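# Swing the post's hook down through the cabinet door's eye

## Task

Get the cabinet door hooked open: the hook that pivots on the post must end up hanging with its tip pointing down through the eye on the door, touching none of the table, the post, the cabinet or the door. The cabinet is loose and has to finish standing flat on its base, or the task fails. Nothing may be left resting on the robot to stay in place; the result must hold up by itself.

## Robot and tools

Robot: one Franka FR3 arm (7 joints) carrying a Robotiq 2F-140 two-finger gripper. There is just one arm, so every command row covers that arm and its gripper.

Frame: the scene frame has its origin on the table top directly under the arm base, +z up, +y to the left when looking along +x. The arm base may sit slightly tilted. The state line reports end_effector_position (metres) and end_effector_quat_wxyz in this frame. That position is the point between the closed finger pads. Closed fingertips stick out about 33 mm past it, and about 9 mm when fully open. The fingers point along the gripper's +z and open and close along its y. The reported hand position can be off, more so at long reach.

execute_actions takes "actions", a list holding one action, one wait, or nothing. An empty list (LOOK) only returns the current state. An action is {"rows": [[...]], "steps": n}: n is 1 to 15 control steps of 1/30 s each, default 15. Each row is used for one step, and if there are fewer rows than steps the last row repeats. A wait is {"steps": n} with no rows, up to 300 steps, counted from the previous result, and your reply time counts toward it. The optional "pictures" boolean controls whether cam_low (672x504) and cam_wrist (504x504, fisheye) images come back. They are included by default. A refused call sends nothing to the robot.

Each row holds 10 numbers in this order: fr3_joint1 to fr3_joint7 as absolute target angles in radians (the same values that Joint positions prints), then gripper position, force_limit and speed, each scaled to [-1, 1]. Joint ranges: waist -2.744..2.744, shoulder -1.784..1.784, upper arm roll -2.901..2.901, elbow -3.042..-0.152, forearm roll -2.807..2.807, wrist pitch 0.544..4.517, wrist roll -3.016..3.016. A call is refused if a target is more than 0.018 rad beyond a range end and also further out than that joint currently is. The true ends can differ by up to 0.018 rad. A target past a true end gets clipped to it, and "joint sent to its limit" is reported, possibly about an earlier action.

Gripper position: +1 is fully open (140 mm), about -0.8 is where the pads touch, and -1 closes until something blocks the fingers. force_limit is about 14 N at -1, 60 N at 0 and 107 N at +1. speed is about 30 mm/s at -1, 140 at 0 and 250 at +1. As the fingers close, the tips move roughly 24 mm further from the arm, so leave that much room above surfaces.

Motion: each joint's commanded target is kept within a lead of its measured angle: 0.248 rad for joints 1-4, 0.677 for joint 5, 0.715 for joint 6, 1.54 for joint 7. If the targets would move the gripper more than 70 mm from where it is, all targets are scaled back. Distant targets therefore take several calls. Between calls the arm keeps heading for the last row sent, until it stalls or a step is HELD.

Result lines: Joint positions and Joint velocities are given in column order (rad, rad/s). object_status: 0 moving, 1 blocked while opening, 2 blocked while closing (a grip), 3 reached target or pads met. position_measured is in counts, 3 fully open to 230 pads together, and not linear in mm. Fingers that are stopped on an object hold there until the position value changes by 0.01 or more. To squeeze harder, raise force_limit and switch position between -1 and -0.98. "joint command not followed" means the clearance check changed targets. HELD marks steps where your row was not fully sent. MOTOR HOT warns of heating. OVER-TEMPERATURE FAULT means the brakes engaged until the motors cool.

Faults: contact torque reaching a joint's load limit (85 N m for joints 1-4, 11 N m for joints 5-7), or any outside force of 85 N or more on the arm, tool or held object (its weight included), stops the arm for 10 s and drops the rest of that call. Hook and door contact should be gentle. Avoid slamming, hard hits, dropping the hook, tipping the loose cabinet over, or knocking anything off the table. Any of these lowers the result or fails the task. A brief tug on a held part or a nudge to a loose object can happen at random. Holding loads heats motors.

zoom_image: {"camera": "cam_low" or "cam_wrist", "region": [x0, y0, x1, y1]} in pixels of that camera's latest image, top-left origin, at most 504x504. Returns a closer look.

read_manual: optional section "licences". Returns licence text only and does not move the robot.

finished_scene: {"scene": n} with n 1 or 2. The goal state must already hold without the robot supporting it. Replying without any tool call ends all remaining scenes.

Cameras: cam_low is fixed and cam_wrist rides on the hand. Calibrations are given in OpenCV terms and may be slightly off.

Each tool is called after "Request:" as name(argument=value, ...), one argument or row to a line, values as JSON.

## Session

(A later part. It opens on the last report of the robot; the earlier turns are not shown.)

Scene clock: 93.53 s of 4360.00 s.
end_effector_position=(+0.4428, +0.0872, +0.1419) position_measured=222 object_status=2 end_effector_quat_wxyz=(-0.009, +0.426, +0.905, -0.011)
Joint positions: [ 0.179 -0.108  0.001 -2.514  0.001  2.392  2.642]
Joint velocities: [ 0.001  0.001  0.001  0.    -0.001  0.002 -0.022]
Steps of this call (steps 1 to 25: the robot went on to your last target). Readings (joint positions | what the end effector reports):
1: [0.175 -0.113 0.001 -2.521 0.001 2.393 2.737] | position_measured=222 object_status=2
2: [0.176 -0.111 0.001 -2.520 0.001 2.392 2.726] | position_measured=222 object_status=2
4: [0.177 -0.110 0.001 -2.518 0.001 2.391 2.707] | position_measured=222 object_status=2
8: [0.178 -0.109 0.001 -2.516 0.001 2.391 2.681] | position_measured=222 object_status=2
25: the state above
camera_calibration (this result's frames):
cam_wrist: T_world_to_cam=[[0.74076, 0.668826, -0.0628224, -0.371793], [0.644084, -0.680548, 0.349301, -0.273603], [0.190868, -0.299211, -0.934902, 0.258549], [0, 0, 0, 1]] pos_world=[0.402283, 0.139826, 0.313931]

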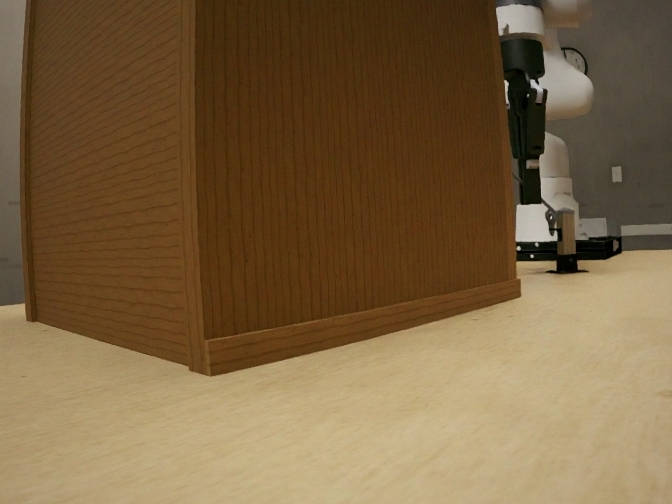

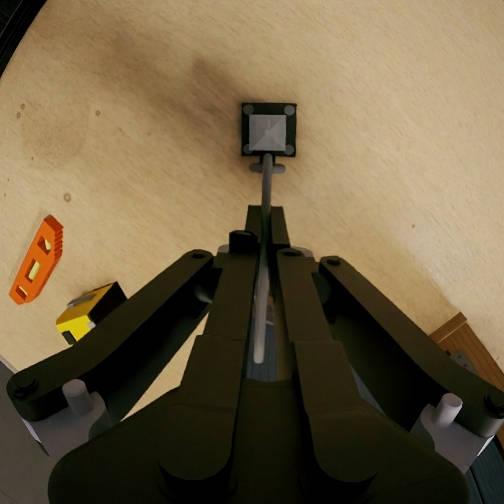

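Request:
execute_actions(
  actions=[
    {"rows":[[0.179,-0.102,0,-2.51,0,2.41,2.63,-1,-1,-0.6],[0.177,-0.096,0,-2.51,0,2.42,2.63,-1,-1,-0.6],[0.175,-0.09,0,-2.51,0,2.43,2.63,-1,-1,-0.6],[0.173,-0.084,0,-2.51,0,2.44,2.63,-1,-1,-0.6],[0.171,-0.078,0,-2.511,0,2.447,2.63,-1,-1,-0.6],[0.17,-0.072,0,-2.511,0,2.454,2.63,-1,-1,-0.6],[0.169,-0.066,0,-2.512,0,2.461,2.63,-1,-1,-0.6],[0.168,-0.06,0,-2.512,0,2.468,2.63,-1,-1,-0.6],[0.167,-0.054,0,-2.513,0,2.475,2.63,-1,-1,-0.6],[0.166,-0.048,0,-2.514,0,2.482,2.63,-1,-1,-0.6],[0.165,-0.042,0,-2.515,0,2.489,2.63,-1,-1,-0.6],[0.164,-0.036,0,-2.516,0,2.49,2.63,-1,-1,-0.6],[0.163,-0.03,0,-2.517,0,2.49,2.63,-1,-1,-0.6],[0.163,-0.026,0,-2.517,0,2.49,2.63,-1,-1,-0.6]]},
  ],
  pictures=false,
)

Request:
execute_actions(
  actions=[
    {"steps":12},
  ],
  pictures=false,
)

Request:
execute_actions(
  actions=[
    {"rows":[[0.163,-0.026,0,-2.517,0,2.49,2.63,-0.2,-1,-0.6]]},
  ],
  pictures=false,
)

Request:
execute_actions(
  actions=[
    {"steps":10},
  ],
)

Request:
zoom_image(
  camera="cam_wrist",
  region=[170,200,370,400],
)

Scene clock: 104.83 s of 4360.00 s.
end_effector_position=(+0.4525, +0.0756, +0.1174) position_measured=222 object_status=2 end_effector_quat_wxyz=(-0.006, +0.431, +0.902, -0.010)
Joint positions: [ 0.158 -0.039 -0.005 -2.513 -0.004  2.466  2.63 ]
Joint velocities: [-0.024  0.123 -0.014 -0.006 -0.001  0.117 -0.003]
Steps of this call (steps 1 to 30: the robot went on to your last target; steps 31 to 90: nothing new was sent; then 7.80 s passed at rest; steps 91 to 105: all 15 steps of this action). Readings (joint positions | what the end effector reports):
91: [0.179 -0.107 0.001 -2.514 0.001 2.394 2.635] | position_measured=222 object_status=2
92: [0.179 -0.105 0.001 -2.514 0.000 2.395 2.635] | position_measured=222 object_status=2
94: [0.176 -0.099 0.001 -2.513 -0.000 2.402 2.634] | position_measured=222 object_status=2
98: [0.168 -0.079 -0.002 -2.513 -0.002 2.425 2.632] | position_measured=222 object_status=2
105: the state above

Scene clock: 105.23 s of 4360.00 s.
end_effector_position=(+0.4536, +0.0751, +0.1140) position_measured=222 object_status=2 end_effector_quat_wxyz=(-0.004, +0.431, +0.902, -0.009)
Joint positions: [ 0.157 -0.031 -0.006 -2.515 -0.004  2.479  2.628]
Joint velocities: [-0.    -0.     0.    -0.003  0.002  0.005 -0.002]
Steps of this call (steps 1 to 12: the robot went on to your last target). Readings (joint positions | what the end effector reports):
1: [0.157 -0.036 -0.006 -2.514 -0.004 2.469 2.630] | position_measured=222 object_status=2
2: [0.157 -0.034 -0.006 -2.514 -0.004 2.472 2.630] | position_measured=222 object_status=2
4: [0.157 -0.032 -0.006 -2.514 -0.004 2.475 2.630] | position_measured=222 object_status=2
8: [0.157 -0.031 -0.006 -2.515 -0.004 2.478 2.629] | position_measured=222 object_status=2
12: the state above

Scene clock: 105.73 s of 4360.00 s.
end_effector_position=(+0.4543, +0.0786, +0.1131) position_measured=167 object_status=0 end_effector_quat_wxyz=(-0.003, +0.428, +0.904, -0.007)
Joint positions: [ 0.161 -0.028 -0.003 -2.516 -0.002  2.486  2.628]
Joint velocities: [ 0.    -0.     0.     0.001  0.     0.002  0.   ]
Steps of this call (steps 1 to 15: all 15 steps of this action). Readings (joint positions | what the end effector reports):
1: [0.157 -0.031 -0.006 -2.515 -0.004 2.479 2.628] | position_measured=222 object_status=0
2: [0.157 -0.030 -0.006 -2.515 -0.003 2.480 2.628] | position_measured=222 object_status=0
4: [0.159 -0.029 -0.004 -2.515 -0.003 2.482 2.628] | position_measured=211 object_status=0
8: [0.161 -0.028 -0.003 -2.515 -0.003 2.485 2.628] | position_measured=195 object_status=0
15: the state above

Scene clock: 106.07 s of 4360.00 s.
end_effector_position=(+0.4544, +0.0787, +0.1131) position_measured=154 object_status=3 end_effector_quat_wxyz=(-0.003, +0.428, +0.904, -0.007)
Joint positions: [ 0.161 -0.028 -0.003 -2.516 -0.002  2.486  2.628]
Joint velocities: [-0.    -0.     0.001 -0.001 -0.001  0.    -0.   ]
Steps of this call (steps 1 to 10: the robot went on to your last target). Readings (joint positions | what the end effector reports):
1: [0.161 -0.028 -0.003 -2.516 -0.002 2.486 2.628] | position_measured=163 object_status=0
2: [0.161 -0.028 -0.003 -2.516 -0.002 2.486 2.628] | position_measured=159 object_status=0
4: [0.161 -0.028 -0.003 -2.516 -0.002 2.486 2.628] | position_measured=154 object_status=0
8: [0.161 -0.028 -0.003 -2.516 -0.002 2.486 2.628] | position_measured=154 object_status=0
10: the state above
camera_calibration (this result's frames):
cam_wrist: T_world_to_cam=[[0.745106, 0.664902, -0.0521706, -0.379446], [0.635648, -0.684283, 0.357362, -0.27362], [0.201911, -0.299434, -0.932508, 0.221602], [0, 0, 0, 1]] pos_world=[0.41191, 0.131416, 0.284632]

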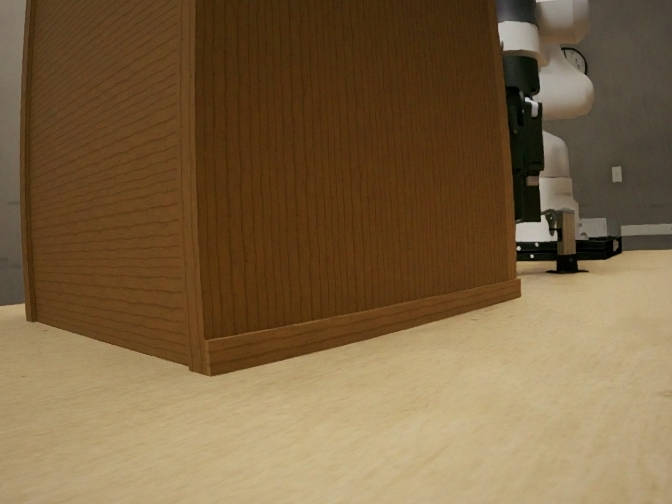

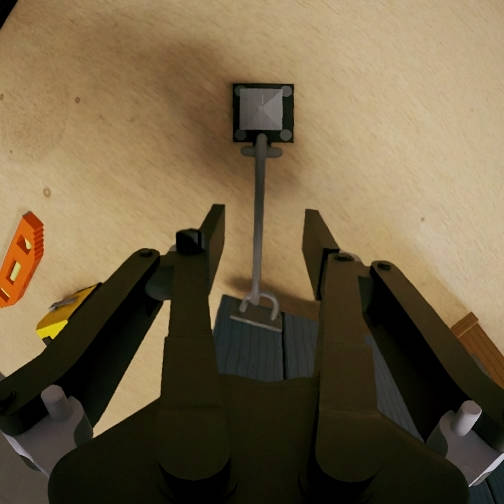

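Region (170, 200, 370, 400) of cam_wrist's 504x504 image, scaled by 2.520, with more detail than that image has.

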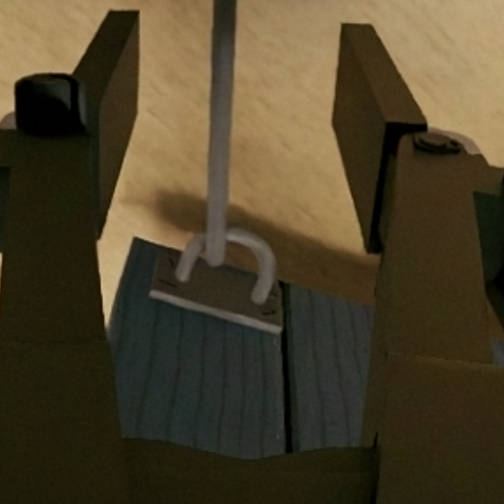

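Request:
execute_actions(
  actions=[
    {"rows":[[0.165,-0.05,0,-2.52,0,2.45,2.63,-0.2,-1,0],[0.17,-0.07,0,-2.52,0,2.43,2.63,-0.2,-1,0],[0.175,-0.1,0,-2.52,0,2.4,2.63,-0.2,-1,0],[0.18,-0.13,0,-2.52,0,2.37,2.63,-0.2,-1,0],[0.185,-0.16,0,-2.52,0,2.34,2.63,-0.2,-1,0],[0.19,-0.19,0,-2.525,0,2.31,2.63,-0.2,-1,0],[0.2,-0.22,0,-2.53,0,2.29,2.63,-0.2,-1,0],[0.21,-0.25,0,-2.535,0,2.27,2.63,-0.2,-1,0],[0.22,-0.28,0,-2.54,0,2.25,2.63,-0.2,-1,0],[0.22,-0.3,0,-2.546,0,2.248,2.63,0.2,-1,0]]},
  ],
)

Request:
finished_scene(
  scene=2,
)

Scene clock: 111.37 s of 4360.00 s.
end_effector_position=(+0.4299, +0.1013, +0.2064) position_measured=118 object_status=0 end_effector_quat_wxyz=(+0.014, +0.401, +0.916, +0.006)
Joint positions: [ 0.217 -0.299 -0.    -2.539 -0.002  2.283  2.628]
Joint velocities: [ 0.008 -0.041  0.001 -0.045 -0.    -0.183 -0.001]
Steps of this call (steps 1 to 15: the robot went on to your last target; steps 16 to 90: nothing new was sent; then 1.80 s passed at rest; steps 91 to 105: all 15 steps of this action). Readings (joint positions | what the end effector reports):
91: [0.161 -0.030 -0.003 -2.517 -0.002 2.482 2.628] | position_measured=154 object_status=3
92: [0.162 -0.038 -0.003 -2.519 -0.002 2.473 2.628] | position_measured=154 object_status=3
94: [0.168 -0.071 -0.003 -2.522 -0.002 2.445 2.628] | position_measured=154 object_status=3
98: [0.190 -0.182 -0.002 -2.526 -0.002 2.368 2.628] | position_measured=154 object_status=3
105: the state above
camera_calibration (this result's frames):
cam_wrist: T_world_to_cam=[[0.706285, 0.707765, -0.0151814, -0.366566], [0.659204, -0.649705, 0.378594, -0.293878], [0.258092, -0.277403, -0.925438, 0.292485], [0, 0, 0, 1]] pos_world=[0.377137, 0.149645, 0.376373]

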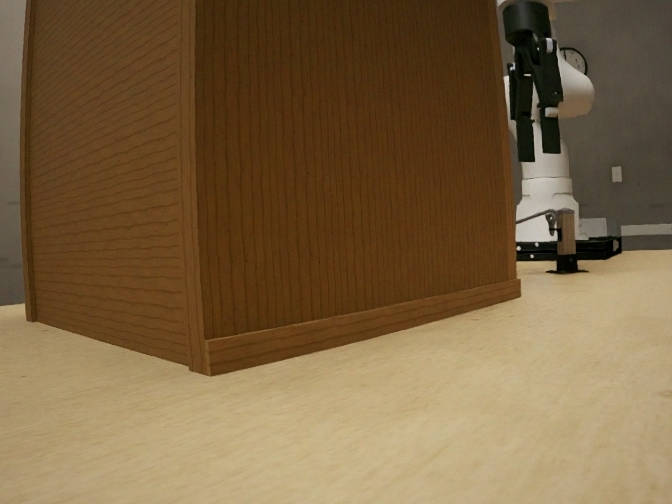

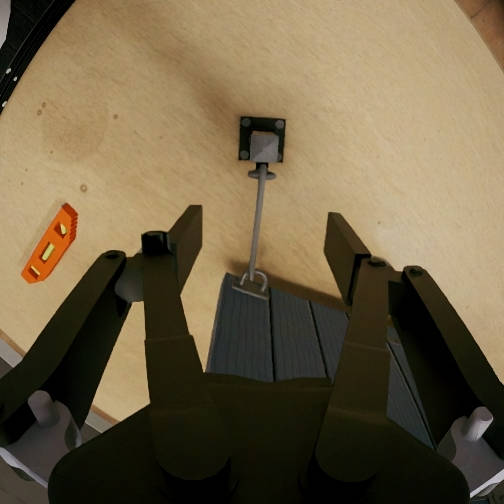

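The scene is finished: the task was done.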